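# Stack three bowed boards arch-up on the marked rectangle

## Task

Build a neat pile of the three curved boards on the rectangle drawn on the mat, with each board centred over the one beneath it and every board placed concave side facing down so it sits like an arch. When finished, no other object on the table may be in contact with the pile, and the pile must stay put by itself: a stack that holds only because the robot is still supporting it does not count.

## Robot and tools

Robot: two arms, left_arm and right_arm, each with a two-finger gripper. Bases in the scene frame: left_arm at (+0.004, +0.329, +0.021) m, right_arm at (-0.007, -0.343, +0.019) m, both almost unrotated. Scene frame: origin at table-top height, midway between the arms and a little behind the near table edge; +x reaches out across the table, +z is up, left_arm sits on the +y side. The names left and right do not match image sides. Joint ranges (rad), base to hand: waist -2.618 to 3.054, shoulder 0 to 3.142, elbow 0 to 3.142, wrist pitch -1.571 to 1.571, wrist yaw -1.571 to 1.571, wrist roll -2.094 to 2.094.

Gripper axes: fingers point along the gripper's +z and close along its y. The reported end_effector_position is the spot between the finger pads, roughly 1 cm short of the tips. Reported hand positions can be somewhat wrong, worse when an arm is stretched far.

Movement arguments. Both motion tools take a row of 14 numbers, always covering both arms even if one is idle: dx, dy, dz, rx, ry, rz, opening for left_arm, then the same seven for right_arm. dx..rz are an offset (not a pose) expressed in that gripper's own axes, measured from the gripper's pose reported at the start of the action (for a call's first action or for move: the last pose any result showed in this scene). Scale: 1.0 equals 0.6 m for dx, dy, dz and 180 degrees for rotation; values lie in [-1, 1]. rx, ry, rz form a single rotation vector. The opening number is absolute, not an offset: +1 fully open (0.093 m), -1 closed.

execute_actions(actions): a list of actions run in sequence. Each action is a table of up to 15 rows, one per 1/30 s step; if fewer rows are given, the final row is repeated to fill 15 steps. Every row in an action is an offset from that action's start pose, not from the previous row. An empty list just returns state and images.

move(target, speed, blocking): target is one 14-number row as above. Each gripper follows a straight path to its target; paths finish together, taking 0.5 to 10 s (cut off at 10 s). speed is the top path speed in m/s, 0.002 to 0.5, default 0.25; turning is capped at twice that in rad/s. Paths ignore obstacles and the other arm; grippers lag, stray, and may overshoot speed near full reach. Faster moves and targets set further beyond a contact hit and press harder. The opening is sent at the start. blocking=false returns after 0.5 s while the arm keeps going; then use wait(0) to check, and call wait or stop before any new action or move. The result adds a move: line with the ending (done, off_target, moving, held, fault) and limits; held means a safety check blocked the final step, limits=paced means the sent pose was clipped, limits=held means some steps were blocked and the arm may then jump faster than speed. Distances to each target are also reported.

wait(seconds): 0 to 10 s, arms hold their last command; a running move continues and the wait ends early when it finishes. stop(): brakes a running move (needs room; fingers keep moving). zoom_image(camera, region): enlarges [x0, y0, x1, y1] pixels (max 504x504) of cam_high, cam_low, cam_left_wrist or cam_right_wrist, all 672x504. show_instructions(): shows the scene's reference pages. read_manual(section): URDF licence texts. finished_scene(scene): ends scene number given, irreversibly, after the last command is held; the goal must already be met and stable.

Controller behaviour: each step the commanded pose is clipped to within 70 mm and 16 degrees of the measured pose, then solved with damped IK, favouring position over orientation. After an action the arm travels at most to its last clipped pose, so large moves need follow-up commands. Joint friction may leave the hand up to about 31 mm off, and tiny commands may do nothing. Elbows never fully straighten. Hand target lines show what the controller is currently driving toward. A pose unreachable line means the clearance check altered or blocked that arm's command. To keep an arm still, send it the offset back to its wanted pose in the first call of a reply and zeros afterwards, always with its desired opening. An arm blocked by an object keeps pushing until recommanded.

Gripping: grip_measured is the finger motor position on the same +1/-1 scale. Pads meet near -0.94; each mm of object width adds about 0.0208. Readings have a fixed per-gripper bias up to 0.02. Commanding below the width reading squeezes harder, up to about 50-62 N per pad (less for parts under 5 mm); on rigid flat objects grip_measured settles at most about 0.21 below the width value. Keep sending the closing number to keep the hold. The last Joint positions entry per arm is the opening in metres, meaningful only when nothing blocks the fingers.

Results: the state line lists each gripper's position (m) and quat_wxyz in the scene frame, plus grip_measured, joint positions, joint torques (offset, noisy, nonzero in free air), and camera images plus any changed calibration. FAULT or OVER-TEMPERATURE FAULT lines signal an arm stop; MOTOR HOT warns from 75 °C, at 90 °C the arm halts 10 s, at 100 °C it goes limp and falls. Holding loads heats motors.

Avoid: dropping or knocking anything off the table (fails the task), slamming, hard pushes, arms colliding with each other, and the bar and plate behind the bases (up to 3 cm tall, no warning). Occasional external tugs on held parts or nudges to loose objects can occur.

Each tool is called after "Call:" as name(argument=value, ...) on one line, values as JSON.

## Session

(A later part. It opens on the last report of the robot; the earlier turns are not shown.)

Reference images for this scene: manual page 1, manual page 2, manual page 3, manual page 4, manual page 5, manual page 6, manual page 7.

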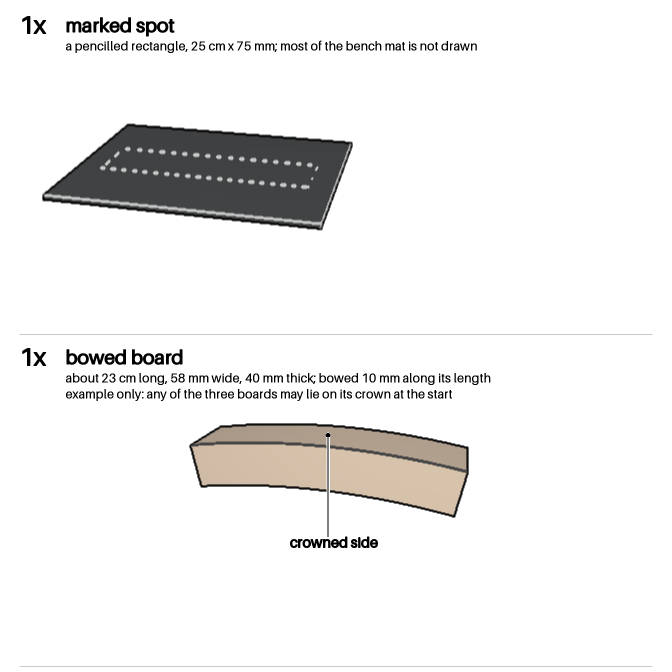

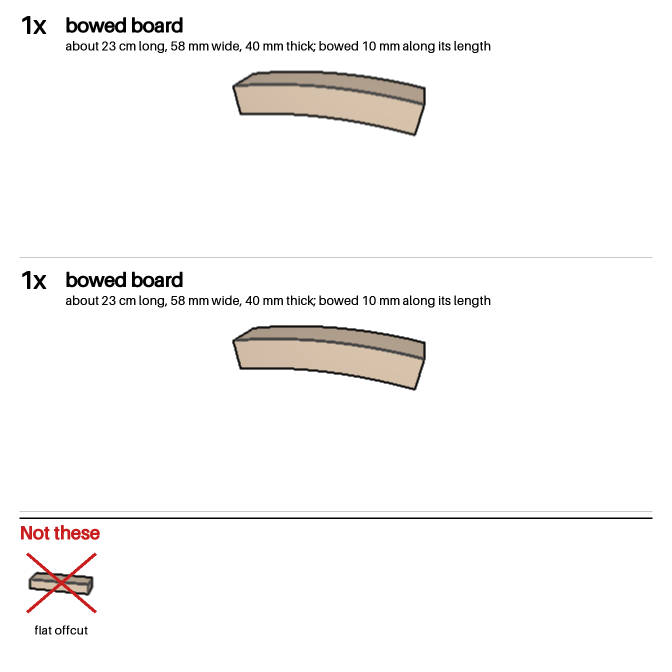

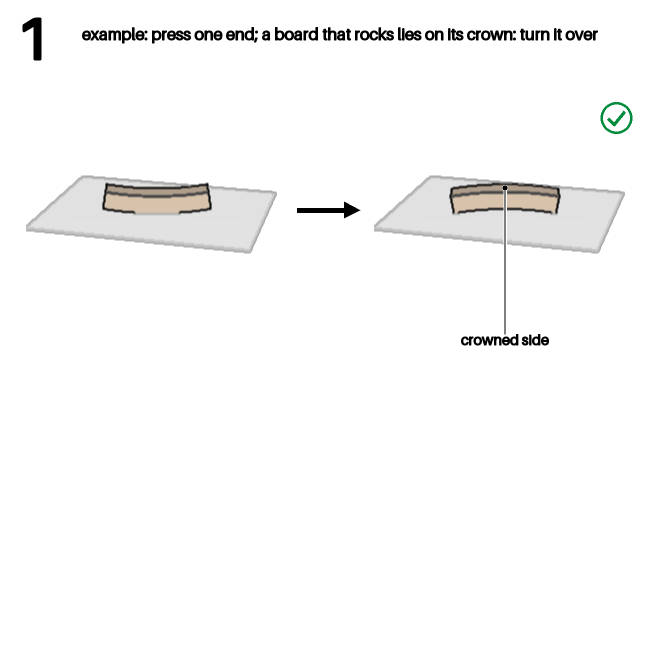

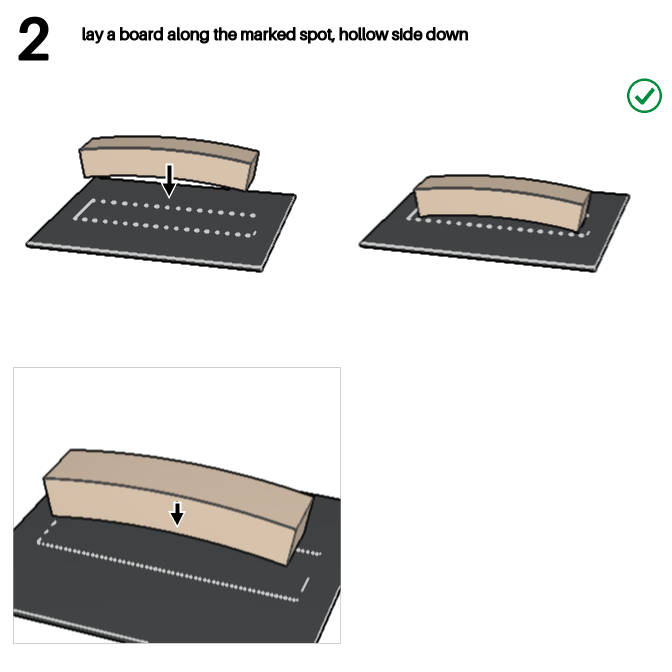

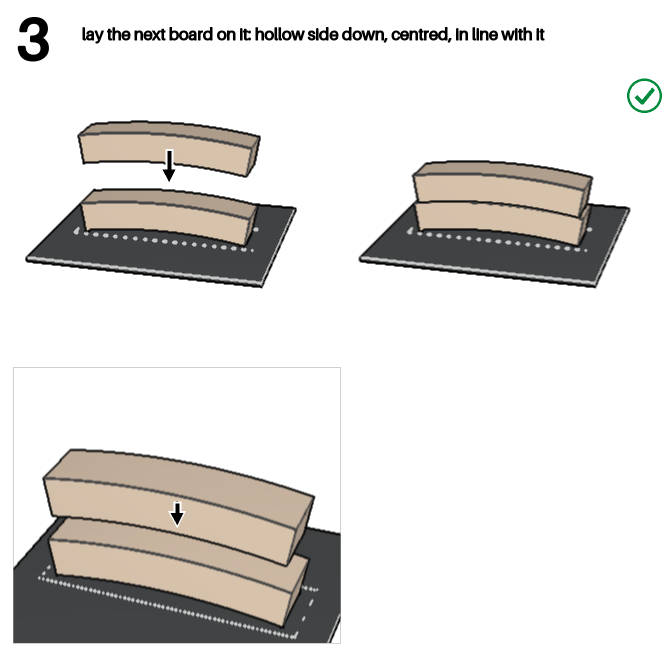

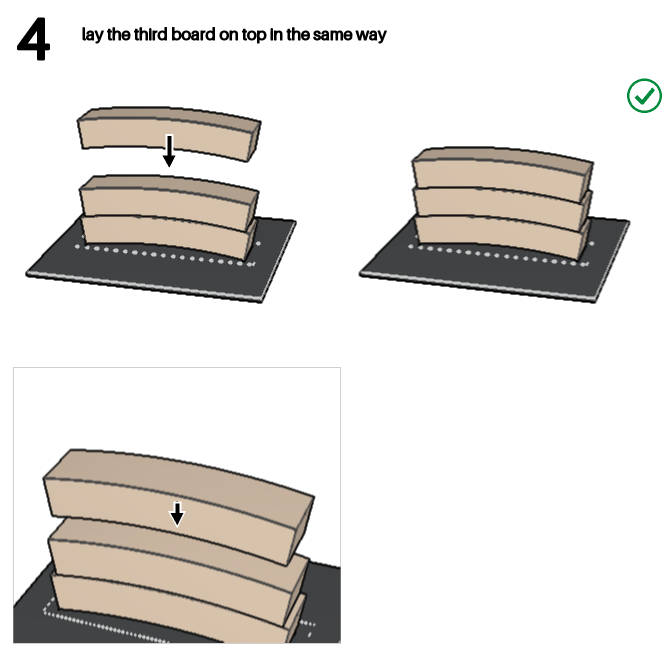

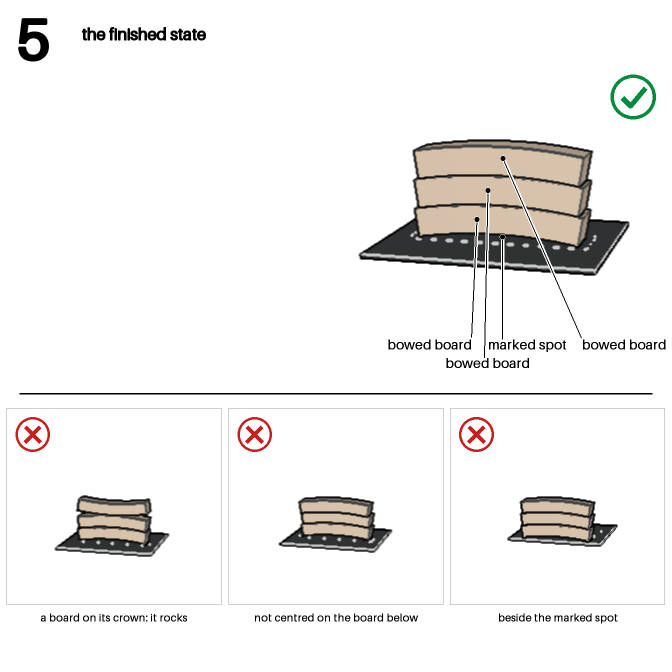

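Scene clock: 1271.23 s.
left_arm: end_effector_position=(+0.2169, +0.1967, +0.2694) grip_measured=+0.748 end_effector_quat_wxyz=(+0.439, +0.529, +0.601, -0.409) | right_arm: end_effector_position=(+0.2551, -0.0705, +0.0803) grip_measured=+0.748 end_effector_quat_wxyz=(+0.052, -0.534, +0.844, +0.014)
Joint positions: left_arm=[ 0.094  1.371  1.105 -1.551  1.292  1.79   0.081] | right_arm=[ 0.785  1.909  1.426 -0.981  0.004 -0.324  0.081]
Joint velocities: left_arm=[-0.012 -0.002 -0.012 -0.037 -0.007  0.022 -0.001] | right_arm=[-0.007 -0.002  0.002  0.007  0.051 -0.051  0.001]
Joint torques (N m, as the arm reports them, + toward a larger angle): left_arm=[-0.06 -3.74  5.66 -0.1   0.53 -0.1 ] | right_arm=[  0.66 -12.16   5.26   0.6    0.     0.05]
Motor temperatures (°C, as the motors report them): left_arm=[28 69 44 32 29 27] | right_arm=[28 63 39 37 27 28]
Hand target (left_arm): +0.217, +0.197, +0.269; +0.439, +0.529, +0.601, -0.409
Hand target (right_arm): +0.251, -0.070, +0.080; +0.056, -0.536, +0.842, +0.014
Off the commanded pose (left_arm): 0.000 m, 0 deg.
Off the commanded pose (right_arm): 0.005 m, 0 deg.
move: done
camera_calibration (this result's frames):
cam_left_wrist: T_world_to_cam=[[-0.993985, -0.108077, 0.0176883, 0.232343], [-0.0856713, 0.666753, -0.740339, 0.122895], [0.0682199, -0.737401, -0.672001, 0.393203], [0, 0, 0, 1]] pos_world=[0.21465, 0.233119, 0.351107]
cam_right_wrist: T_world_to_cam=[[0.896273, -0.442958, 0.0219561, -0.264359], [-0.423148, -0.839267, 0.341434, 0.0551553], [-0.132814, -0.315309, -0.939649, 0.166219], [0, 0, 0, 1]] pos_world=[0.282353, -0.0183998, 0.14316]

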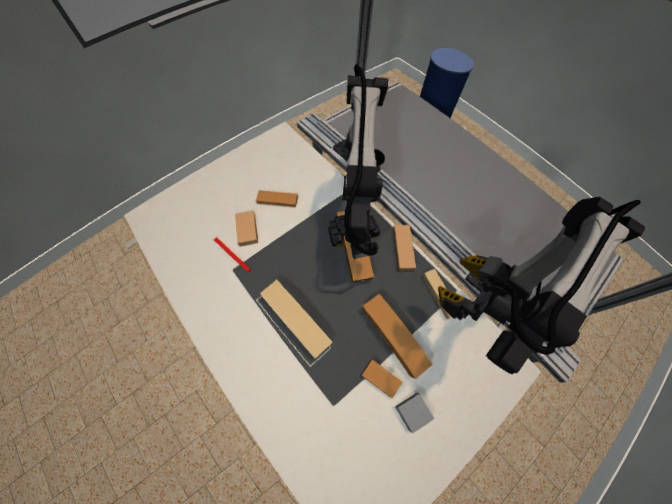

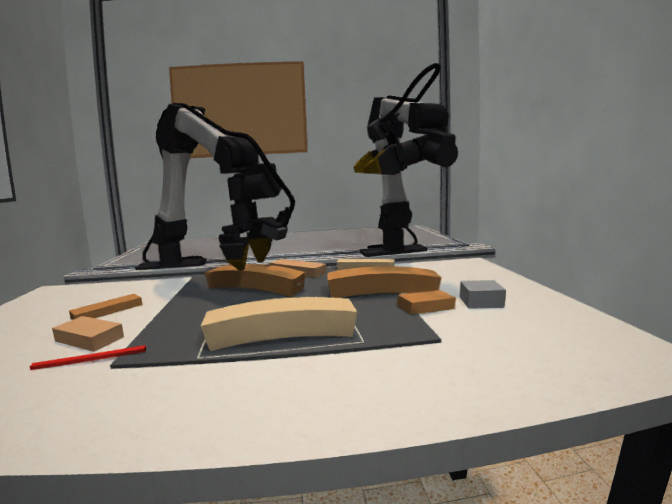

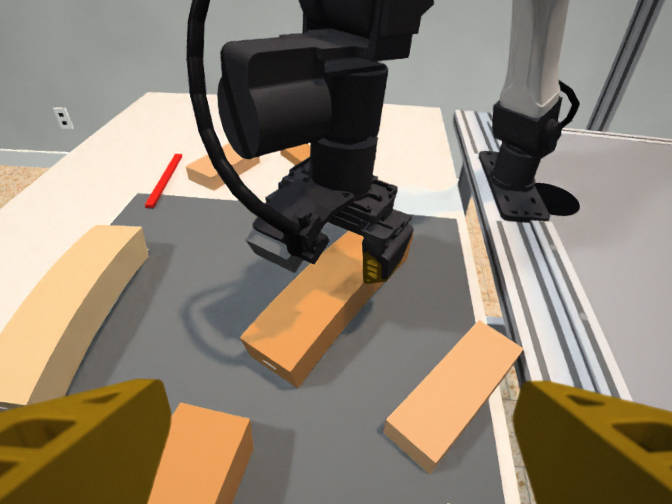

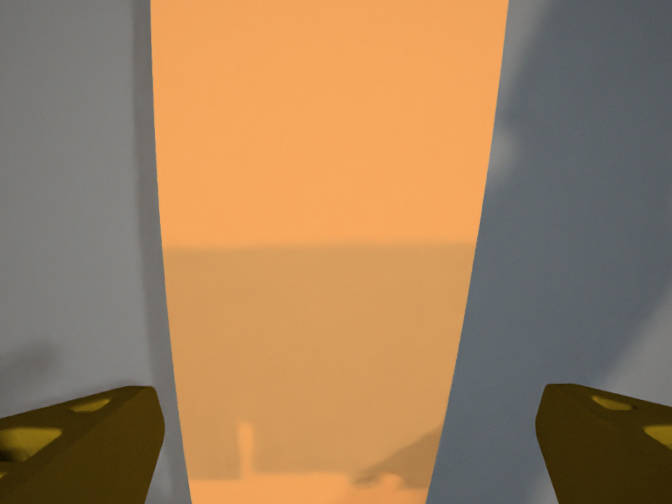

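Call:
move(target=[0,0,0,0,0,0,0.75, 0,0.015,0.062,0,0,0,0.75], speed=0.05)

Call:
move(target=[0,0,0,0,0,0,0.75, 0,0,0,0,0,0,-0.7], speed=0.05)

Call:
move(target=[0,0,0,0,0,0,0.75, 0,0,-0.08,0,0,0,-0.7], speed=0.06)

Scene clock: 1275.53 s.
left_arm: end_effector_position=(+0.2169, +0.1967, +0.2694) grip_measured=+0.748 end_effector_quat_wxyz=(+0.439, +0.529, +0.601, -0.409) | right_arm: end_effector_position=(+0.2561, -0.0623, +0.0584) grip_measured=+0.748 end_effector_quat_wxyz=(+0.069, -0.532, +0.844, +0.019)
Joint positions: left_arm=[ 0.094  1.371  1.105 -1.551  1.292  1.79   0.081] | right_arm=[ 0.798  1.927  1.355 -0.858  0.004 -0.308  0.081]
Joint velocities: left_arm=[-0.002 -0.002  0.002  0.037 -0.066  0.007  0.   ] | right_arm=[-0.002 -0.002  0.002  0.022 -0.022 -0.081  0.   ]
Joint torques (N m, as the arm reports them, + toward a larger angle): left_arm=[-0.06 -3.61  5.8  -0.11  0.55 -0.12] | right_arm=[ 0.8  -9.02  5.    0.7   0.    0.09]
Motor temperatures (°C, as the motors report them): left_arm=[28 67 44 32 29 27] | right_arm=[28 63 39 37 27 28]
Hand target (left_arm): +0.217, +0.197, +0.269; +0.439, +0.529, +0.601, -0.409
Hand target (right_arm): +0.249, -0.064, +0.043; +0.052, -0.534, +0.844, +0.014
Off the commanded pose (left_arm): 0.000 m, 0 deg.
Off the commanded pose (right_arm): 0.017 m, 2 deg.
move: off_target (right_arm)
camera_calibration (this result's frames):
cam_left_wrist: T_world_to_cam=[[-0.993985, -0.108077, 0.0176883, 0.232343], [-0.0856713, 0.666753, -0.740339, 0.122895], [0.0682199, -0.737401, -0.672001, 0.393203], [0, 0, 0, 1]] pos_world=[0.21465, 0.233119, 0.351107]
cam_right_wrist: T_world_to_cam=[[0.894128, -0.446782, 0.0303515, -0.261316], [-0.43348, -0.846513, 0.309047, 0.0740118], [-0.112384, -0.289484, -0.950562, 0.145343], [0, 0, 0, 1]] pos_world=[0.282067, -0.0120248, 0.123216]

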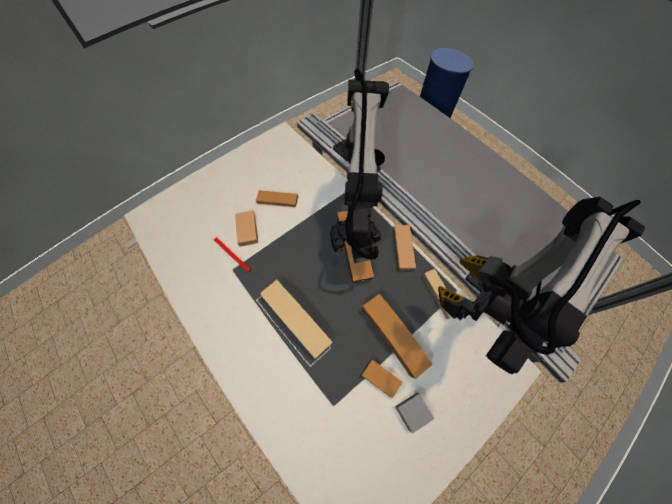

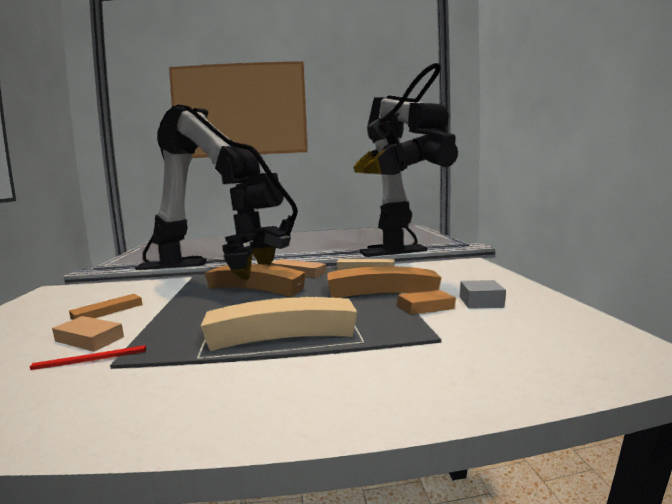

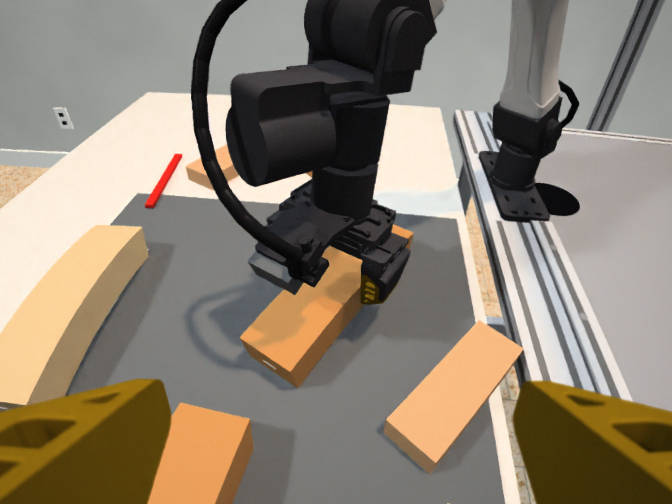

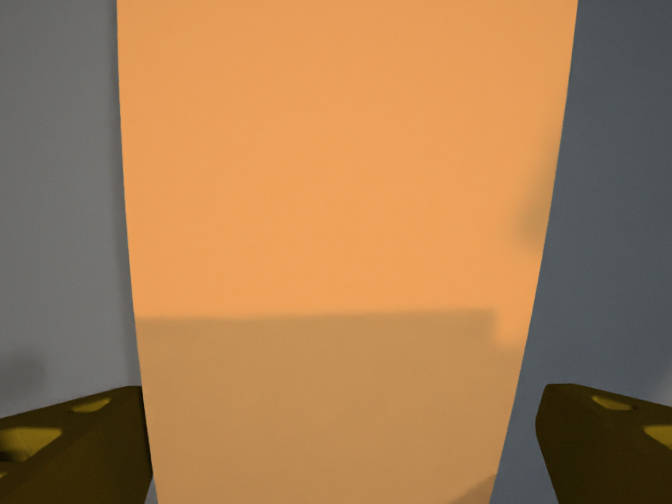

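Scene clock: 1276.03 s.
left_arm: end_effector_position=(+0.2169, +0.1967, +0.2694) grip_measured=+0.748 end_effector_quat_wxyz=(+0.439, +0.529, +0.601, -0.409) | right_arm: end_effector_position=(+0.2528, -0.0608, +0.0582) grip_measured=+0.173 end_effector_quat_wxyz=(+0.065, -0.532, +0.844, +0.025)
Joint positions: left_arm=[ 0.094  1.371  1.105 -1.551  1.292  1.79   0.081] | right_arm=[ 0.801  1.927  1.355 -0.863 -0.01  -0.303  0.053]
Joint velocities: left_arm=[-0.017 -0.002 -0.002  0.007  0.066  0.007 -0.001] | right_arm=[-0.007  0.007  0.017  0.022 -0.007  0.007 -0.001]
Joint torques (N m, as the arm reports them, + toward a larger angle): left_arm=[ 0.08 -3.73  5.37 -0.11  0.5  -0.08] | right_arm=[ -0.37 -10.82   6.92   0.61   0.06  -0.03]
Motor temperatures (°C, as the motors report them): left_arm=[28 67 44 32 29 27] | right_arm=[28 63 39 37 27 28]
Hand target (left_arm): +0.217, +0.197, +0.269; +0.439, +0.529, +0.601, -0.409
Hand target (right_arm): +0.256, -0.062, +0.058; +0.069, -0.532, +0.844, +0.019
Off the commanded pose (left_arm): 0.000 m, 0 deg.
Off the commanded pose (right_arm): 0.004 m, 1 deg.
move: done
camera_calibration (this result's frames):
cam_left_wrist: T_world_to_cam=[[-0.993985, -0.108077, 0.0176883, 0.232343], [-0.0856713, 0.666753, -0.740339, 0.122895], [0.0682199, -0.737401, -0.672001, 0.393203], [0, 0, 0, 1]] pos_world=[0.21465, 0.233119, 0.351107]
cam_right_wrist: T_world_to_cam=[[0.894344, -0.447132, 0.0148815, -0.256887], [-0.429308, -0.848384, 0.309741, 0.0726435], [-0.12587, -0.283404, -0.950704, 0.149043], [0, 0, 0, 1]] pos_world=[0.279691, -0.0109936, 0.123018]

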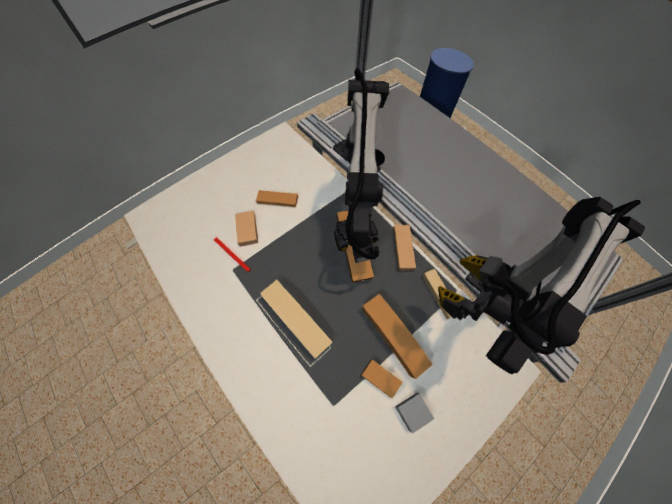

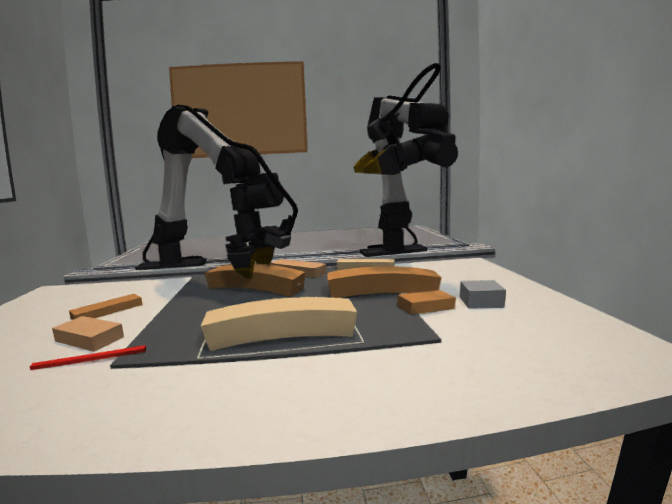

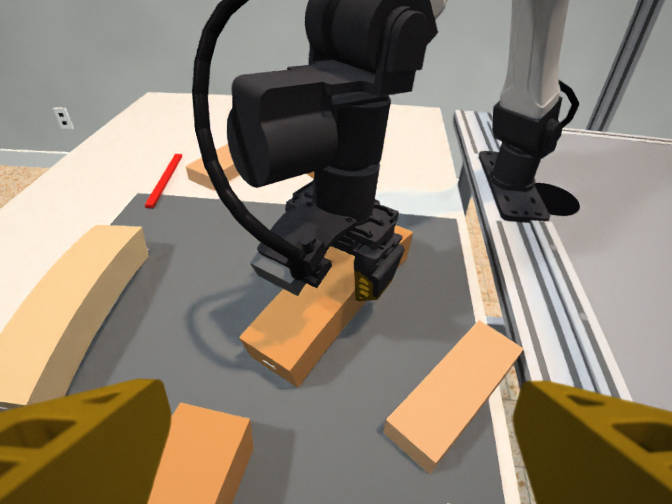

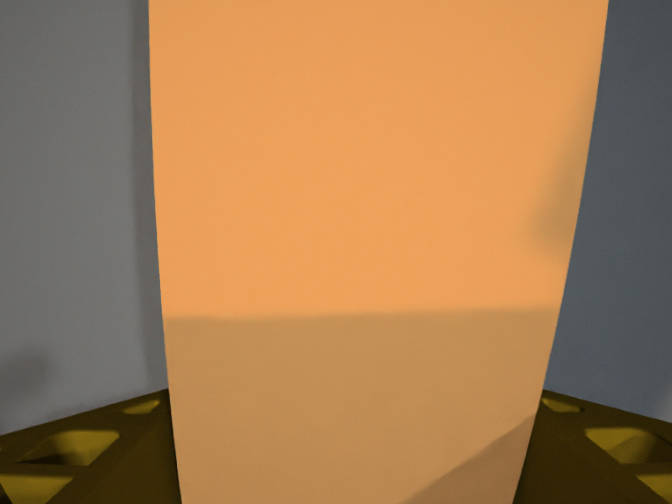

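Scene clock: 1277.33 s.
left_arm: end_effector_position=(+0.2169, +0.1967, +0.2694) grip_measured=+0.748 end_effector_quat_wxyz=(+0.439, +0.529, +0.601, -0.409) | right_arm: end_effector_position=(+0.2449, -0.0695, +0.0891) grip_measured=+0.173 end_effector_quat_wxyz=(+0.045, -0.532, +0.845, +0.020)
Joint positions: left_arm=[ 0.094  1.371  1.105 -1.551  1.292  1.79   0.081] | right_arm=[ 0.801  1.887  1.433 -1.02  -0.011 -0.303  0.053]
Joint velocities: left_arm=[ 0.012 -0.002  0.007  0.022  0.007  0.037 -0.   ] | right_arm=[ 0.002 -0.007 -0.002 -0.022 -0.007  0.051  0.001]
Joint torques (N m, as the arm reports them, + toward a larger angle): left_arm=[ 0.1  -3.86  5.62 -0.09  0.56 -0.05] | right_arm=[ -0.13 -12.84   8.78   0.42  -0.1    0.02]
Motor temperatures (°C, as the motors report them): left_arm=[28 66 44 32 29 27] | right_arm=[28 63 39 37 27 28]
Hand target (left_arm): +0.217, +0.197, +0.269; +0.439, +0.529, +0.601, -0.409
Hand target (right_arm): +0.249, -0.066, +0.106; +0.065, -0.532, +0.844, +0.025
Off the commanded pose (left_arm): 0.000 m, 0 deg.
Off the commanded pose (right_arm): 0.017 m, 2 deg.
move: off_target (right_arm)
camera_calibration (this result's frames):
cam_left_wrist: T_world_to_cam=[[-0.993985, -0.108077, 0.0176883, 0.232343], [-0.0856713, 0.666753, -0.740339, 0.122895], [0.0682199, -0.737401, -0.672001, 0.393203], [0, 0, 0, 1]] pos_world=[0.21465, 0.233119, 0.351107]
cam_right_wrist: T_world_to_cam=[[0.894705, -0.446646, 0.00310148, -0.253112], [-0.41997, -0.838863, 0.346315, 0.047404], [-0.152079, -0.311152, -0.938113, 0.178271], [0, 0, 0, 1]] pos_world=[0.27348, -0.0178163, 0.151607]

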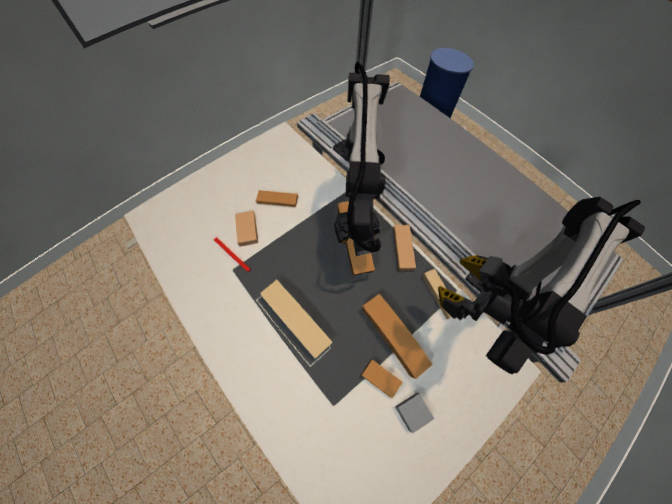

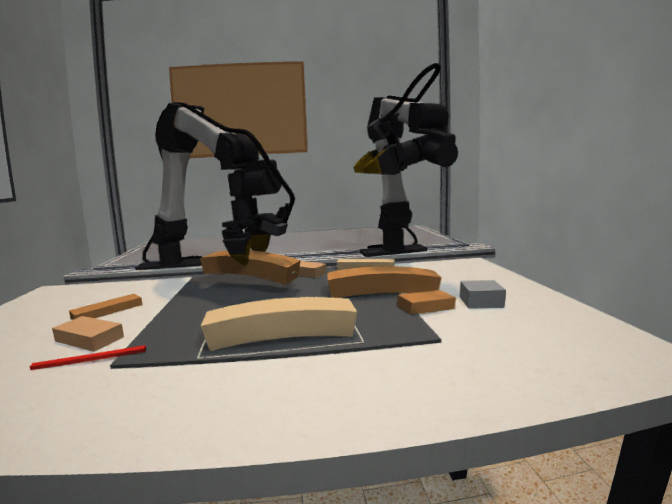

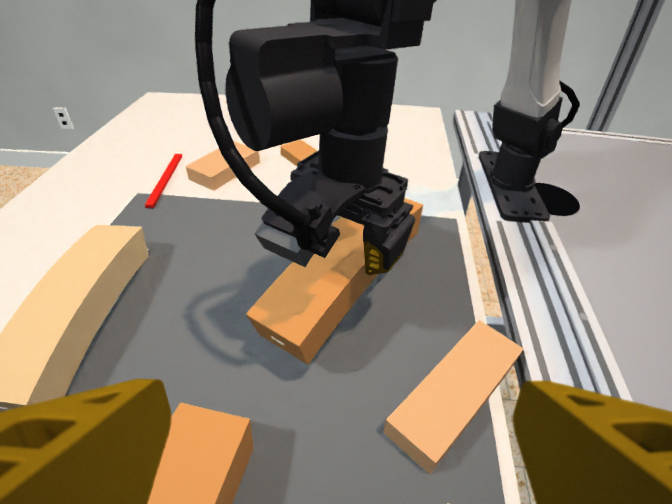

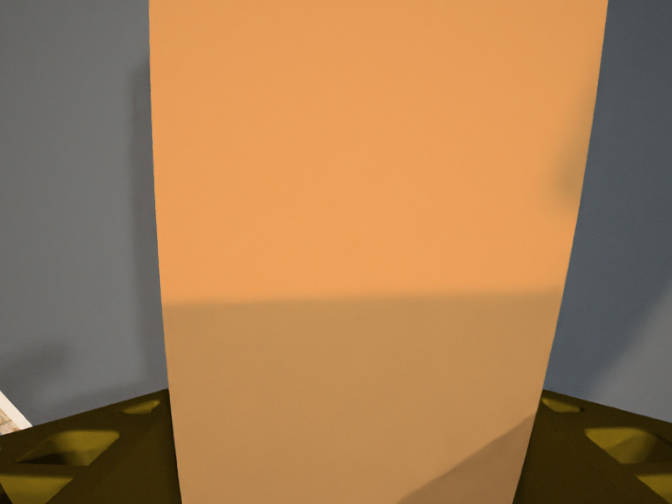

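Call:
move(target=[0,0,0,0,0,0,0.75, -0.13,-0.261,-0.02,0,-0.017,-0.147,-0.7], speed=0.1)

Scene clock: 1284.33 s.
left_arm: end_effector_position=(+0.2169, +0.1967, +0.2694) grip_measured=+0.748 end_effector_quat_wxyz=(+0.439, +0.529, +0.601, -0.409) | right_arm: end_effector_position=(+0.4166, -0.0679, +0.1052) grip_measured=+0.173 end_effector_quat_wxyz=(-0.065, +0.710, -0.701, -0.016)
Joint positions: left_arm=[ 0.094  1.371  1.105 -1.551  1.292  1.79   0.081] | right_arm=[ 0.537  2.491  2.462 -1.424 -0.056 -1.024  0.054]
Joint velocities: left_arm=[-0.007 -0.017 -0.027 -0.051  0.022 -0.066  0.   ] | right_arm=[-0.002  0.007 -0.002 -0.007  0.051  0.037 -0.   ]
Joint torques (N m, as the arm reports them, + toward a larger angle): left_arm=[ 0.11 -3.53  5.61 -0.04  0.56 -0.08] | right_arm=[ -0.61 -15.43   9.03   0.46  -0.24  -0.07]
Motor temperatures (°C, as the motors report them): left_arm=[28 64 44 32 29 27] | right_arm=[28 63 40 37 27 28]
Hand target (left_arm): +0.217, +0.197, +0.269; +0.439, +0.529, +0.601, -0.409
Hand target (right_arm): +0.419, -0.067, +0.110; -0.072, +0.711, -0.699, -0.020
Off the commanded pose (left_arm): 0.000 m, 0 deg.
Off the commanded pose (right_arm): 0.006 m, 1 deg.
move: done
camera_calibration (this result's frames):
cam_left_wrist: T_world_to_cam=[[-0.993985, -0.108077, 0.0176883, 0.232343], [-0.0856713, 0.666753, -0.740339, 0.122895], [0.0682199, -0.737401, -0.672001, 0.393203], [0, 0, 0, 1]] pos_world=[0.21465, 0.233119, 0.351107]
cam_right_wrist: T_world_to_cam=[[0.998298, -0.00564841, 0.0580394, -0.42506], [-0.0245451, -0.943536, 0.330359, -0.0548668], [0.0528963, -0.331221, -0.942069, 0.133642], [0, 0, 0, 1]] pos_world=[0.41592, -0.00990464, 0.168696]

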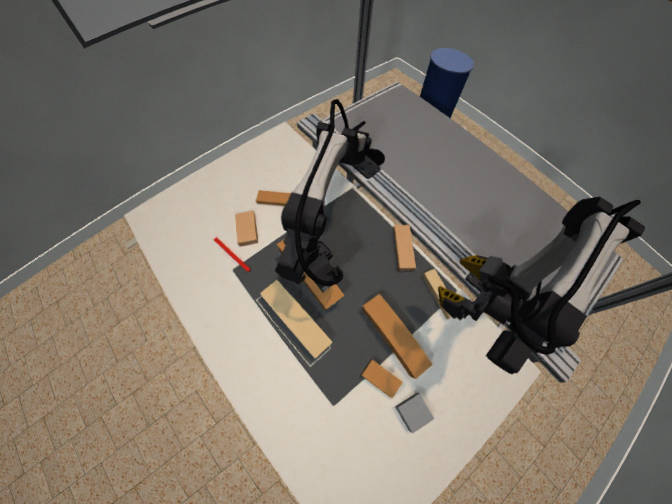

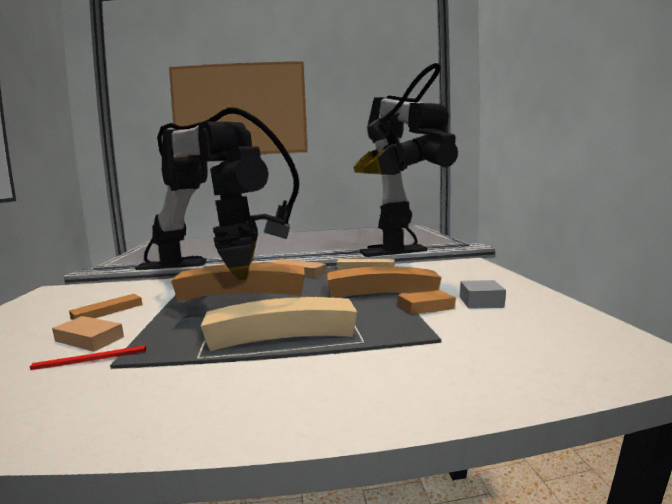

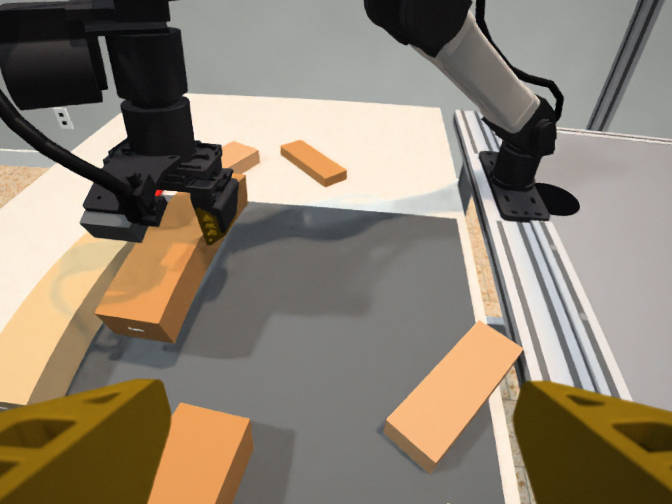

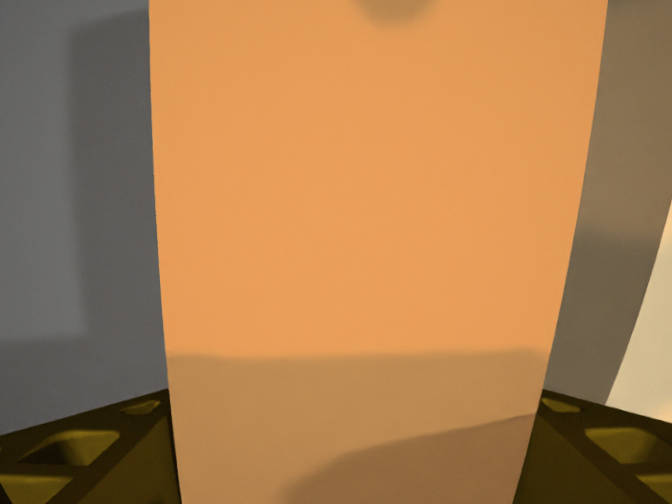

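Call:
move(target=[0,0,0,0,0,0,0.75, -0.065,-0.02,0,-0.017,0,0,-0.7], speed=0.08)

Call:
move(target=[0,0,0,0,0,0,0.75, 0,0,0.085,0,0,0,-0.7], speed=0.04)

Scene clock: 1288.77 s.
left_arm: end_effector_position=(+0.2169, +0.1967, +0.2694) grip_measured=+0.748 end_effector_quat_wxyz=(+0.439, +0.529, +0.601, -0.409) | right_arm: end_effector_position=(+0.4271, -0.0345, +0.1040) grip_measured=+0.173 end_effector_quat_wxyz=(-0.091, +0.709, -0.699, -0.020)
Joint positions: left_arm=[ 0.094  1.371  1.105 -1.551  1.292  1.79   0.081] | right_arm=[ 0.575  2.696  2.845 -1.55  -0.069 -0.984  0.054]
Joint velocities: left_arm=[-0.002 -0.002 -0.002  0.037  0.022 -0.007 -0.   ] | right_arm=[-0.012 -0.027  0.002 -0.066  0.022 -0.022 -0.001]
Joint torques (N m, as the arm reports them, + toward a larger angle): left_arm=[ 0.08 -3.77  5.48 -0.08  0.53 -0.09] | right_arm=[  0.26 -16.25   8.68   0.66  -0.25   0.02]
Motor temperatures (°C, as the motors report them): left_arm=[28 62 44 32 29 27] | right_arm=[28 64 40 36 27 28]
Hand target (left_arm): +0.217, +0.197, +0.269; +0.439, +0.529, +0.601, -0.409
Hand target (right_arm): +0.426, -0.029, +0.110; -0.101, +0.708, -0.698, -0.025
Off the commanded pose (left_arm): 0.000 m, 0 deg.
Off the commanded pose (right_arm): 0.008 m, 5 deg.
elbow stopped short (right arm): the move would have taken joint 3 (elbow) straighter than the controller allows; a more bent joint 3 avoids this.
move: off_target (right_arm)
camera_calibration (this result's frames):
cam_left_wrist: T_world_to_cam=[[-0.993985, -0.108077, 0.0176883, 0.232343], [-0.0856713, 0.666753, -0.740339, 0.122895], [0.0682199, -0.737401, -0.672001, 0.393203], [0, 0, 0, 1]] pos_world=[0.21465, 0.233119, 0.351107]
cam_right_wrist: T_world_to_cam=[[0.996015, -0.00854359, 0.0887809, -0.437578], [-0.0339024, -0.956953, 0.288255, -0.0147832], [0.0824964, -0.290116, -0.953429, 0.132995], [0, 0, 0, 1]] pos_world=[0.424361, 0.0206987, 0.169911]

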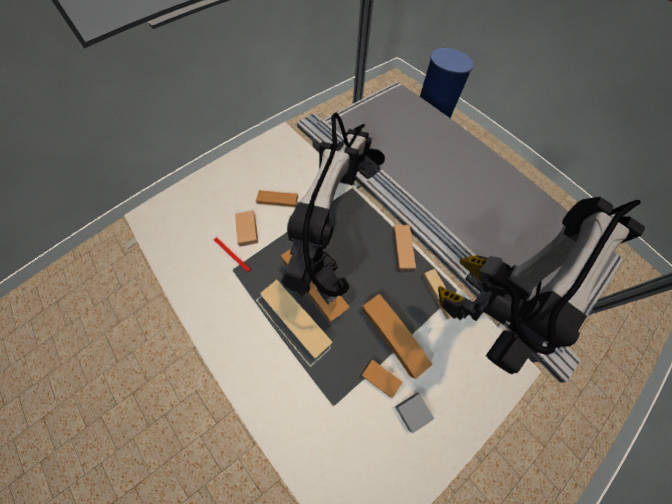

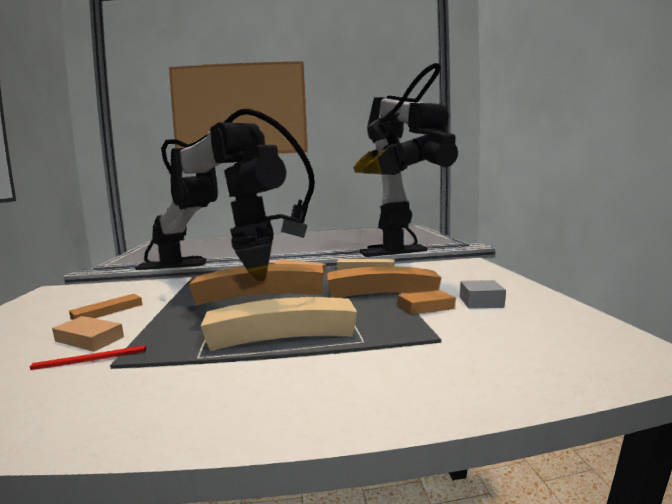

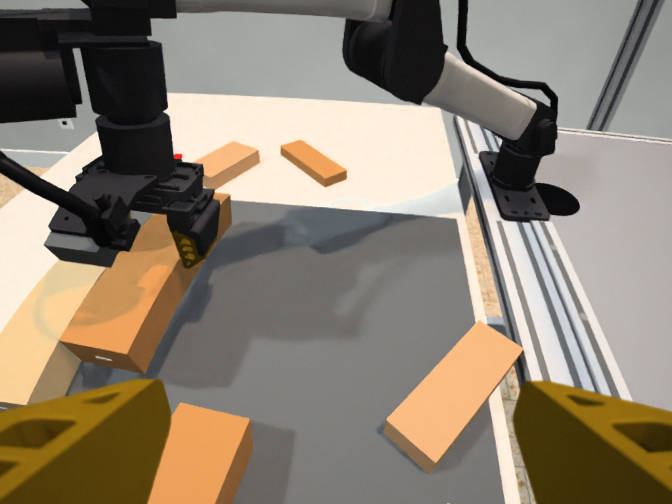

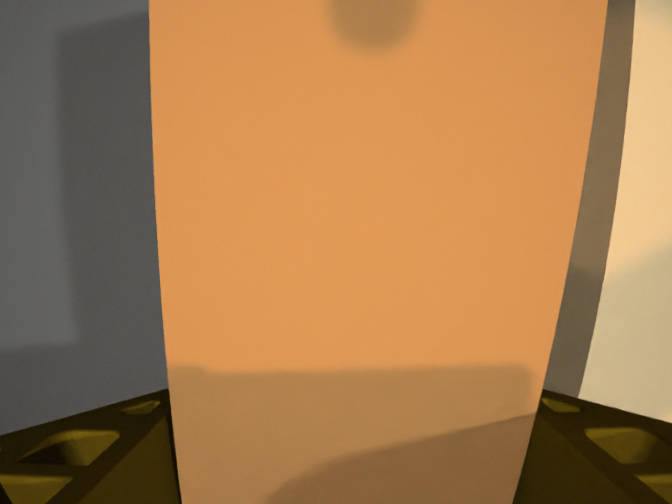

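Scene clock: 1290.27 s.
left_arm: end_effector_position=(+0.2169, +0.1967, +0.2694) grip_measured=+0.748 end_effector_quat_wxyz=(+0.439, +0.529, +0.601, -0.409) | right_arm: end_effector_position=(+0.4270, -0.0345, +0.0618) grip_measured=+0.173 end_effector_quat_wxyz=(-0.076, +0.709, -0.701, -0.023)
Joint positions: left_arm=[ 0.094  1.371  1.105 -1.551  1.292  1.79   0.081] | right_arm=[ 0.575  2.622  2.531 -1.339 -0.068 -0.981  0.054]
Joint velocities: left_arm=[-0.017  0.007 -0.002  0.022 -0.037 -0.007 -0.   ] | right_arm=[-0.017 -0.012 -0.032 -0.007  0.007 -0.037 -0.   ]
Joint torques (N m, as the arm reports them, + toward a larger angle): left_arm=[ 0.04 -3.49  5.74 -0.07  0.51 -0.1 ] | right_arm=[  0.27 -16.33   5.03   1.06  -0.11   0.07]
Motor temperatures (°C, as the motors report them): left_arm=[28 62 44 32 29 27] | right_arm=[28 65 40 36 27 28]
Hand target (left_arm): +0.217, +0.197, +0.269; +0.439, +0.529, +0.601, -0.409
Hand target (right_arm): +0.432, -0.027, +0.054; -0.090, +0.709, -0.699, -0.020
Off the commanded pose (left_arm): 0.000 m, 0 deg.
Off the commanded pose (right_arm): 0.012 m, 2 deg.
move: off_target (right_arm)
camera_calibration (this result's frames):
cam_left_wrist: T_world_to_cam=[[-0.993985, -0.108077, 0.0176883, 0.232343], [-0.0856713, 0.666753, -0.740339, 0.122895], [0.0682199, -0.737401, -0.672001, 0.393203], [0, 0, 0, 1]] pos_world=[0.21465, 0.233119, 0.351107]
cam_right_wrist: T_world_to_cam=[[0.997861, -0.00984725, 0.0646235, -0.433135], [-0.0291852, -0.951702, 0.305633, -0.00550269], [0.0584927, -0.306866, -0.949954, 0.102213], [0, 0, 0, 1]] pos_world=[0.426069, 0.0218636, 0.12677]

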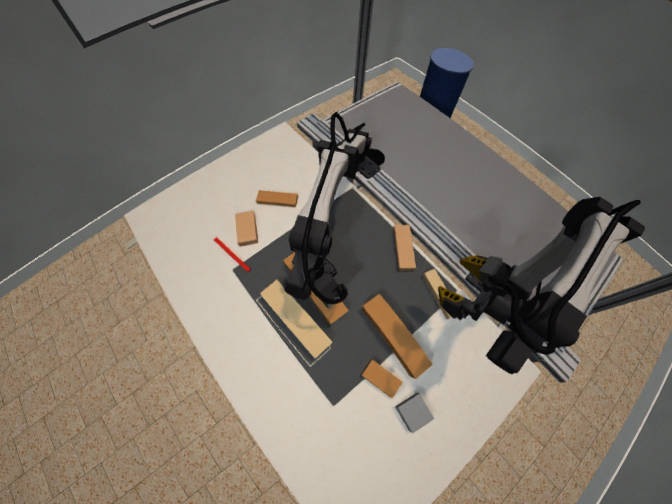

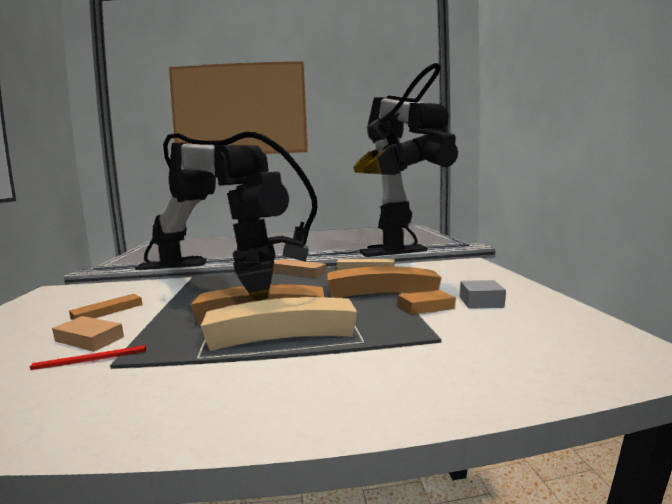

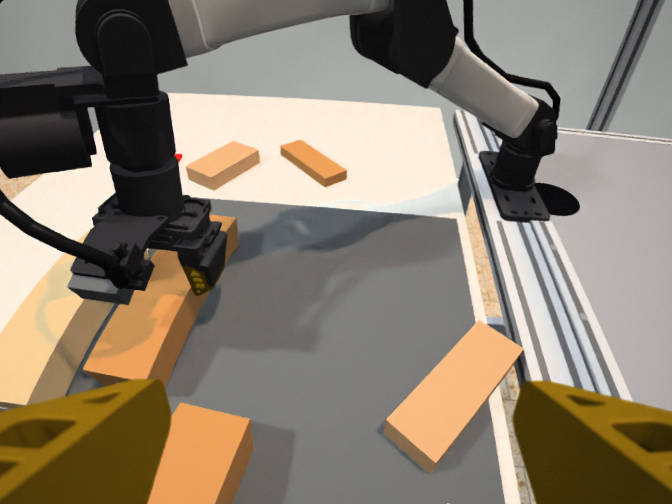

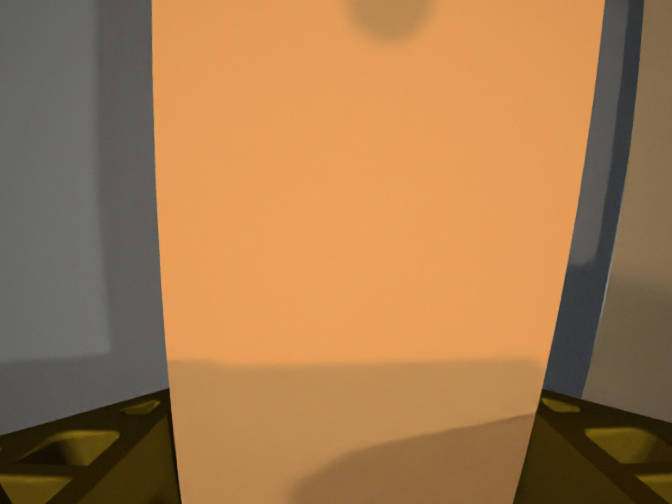

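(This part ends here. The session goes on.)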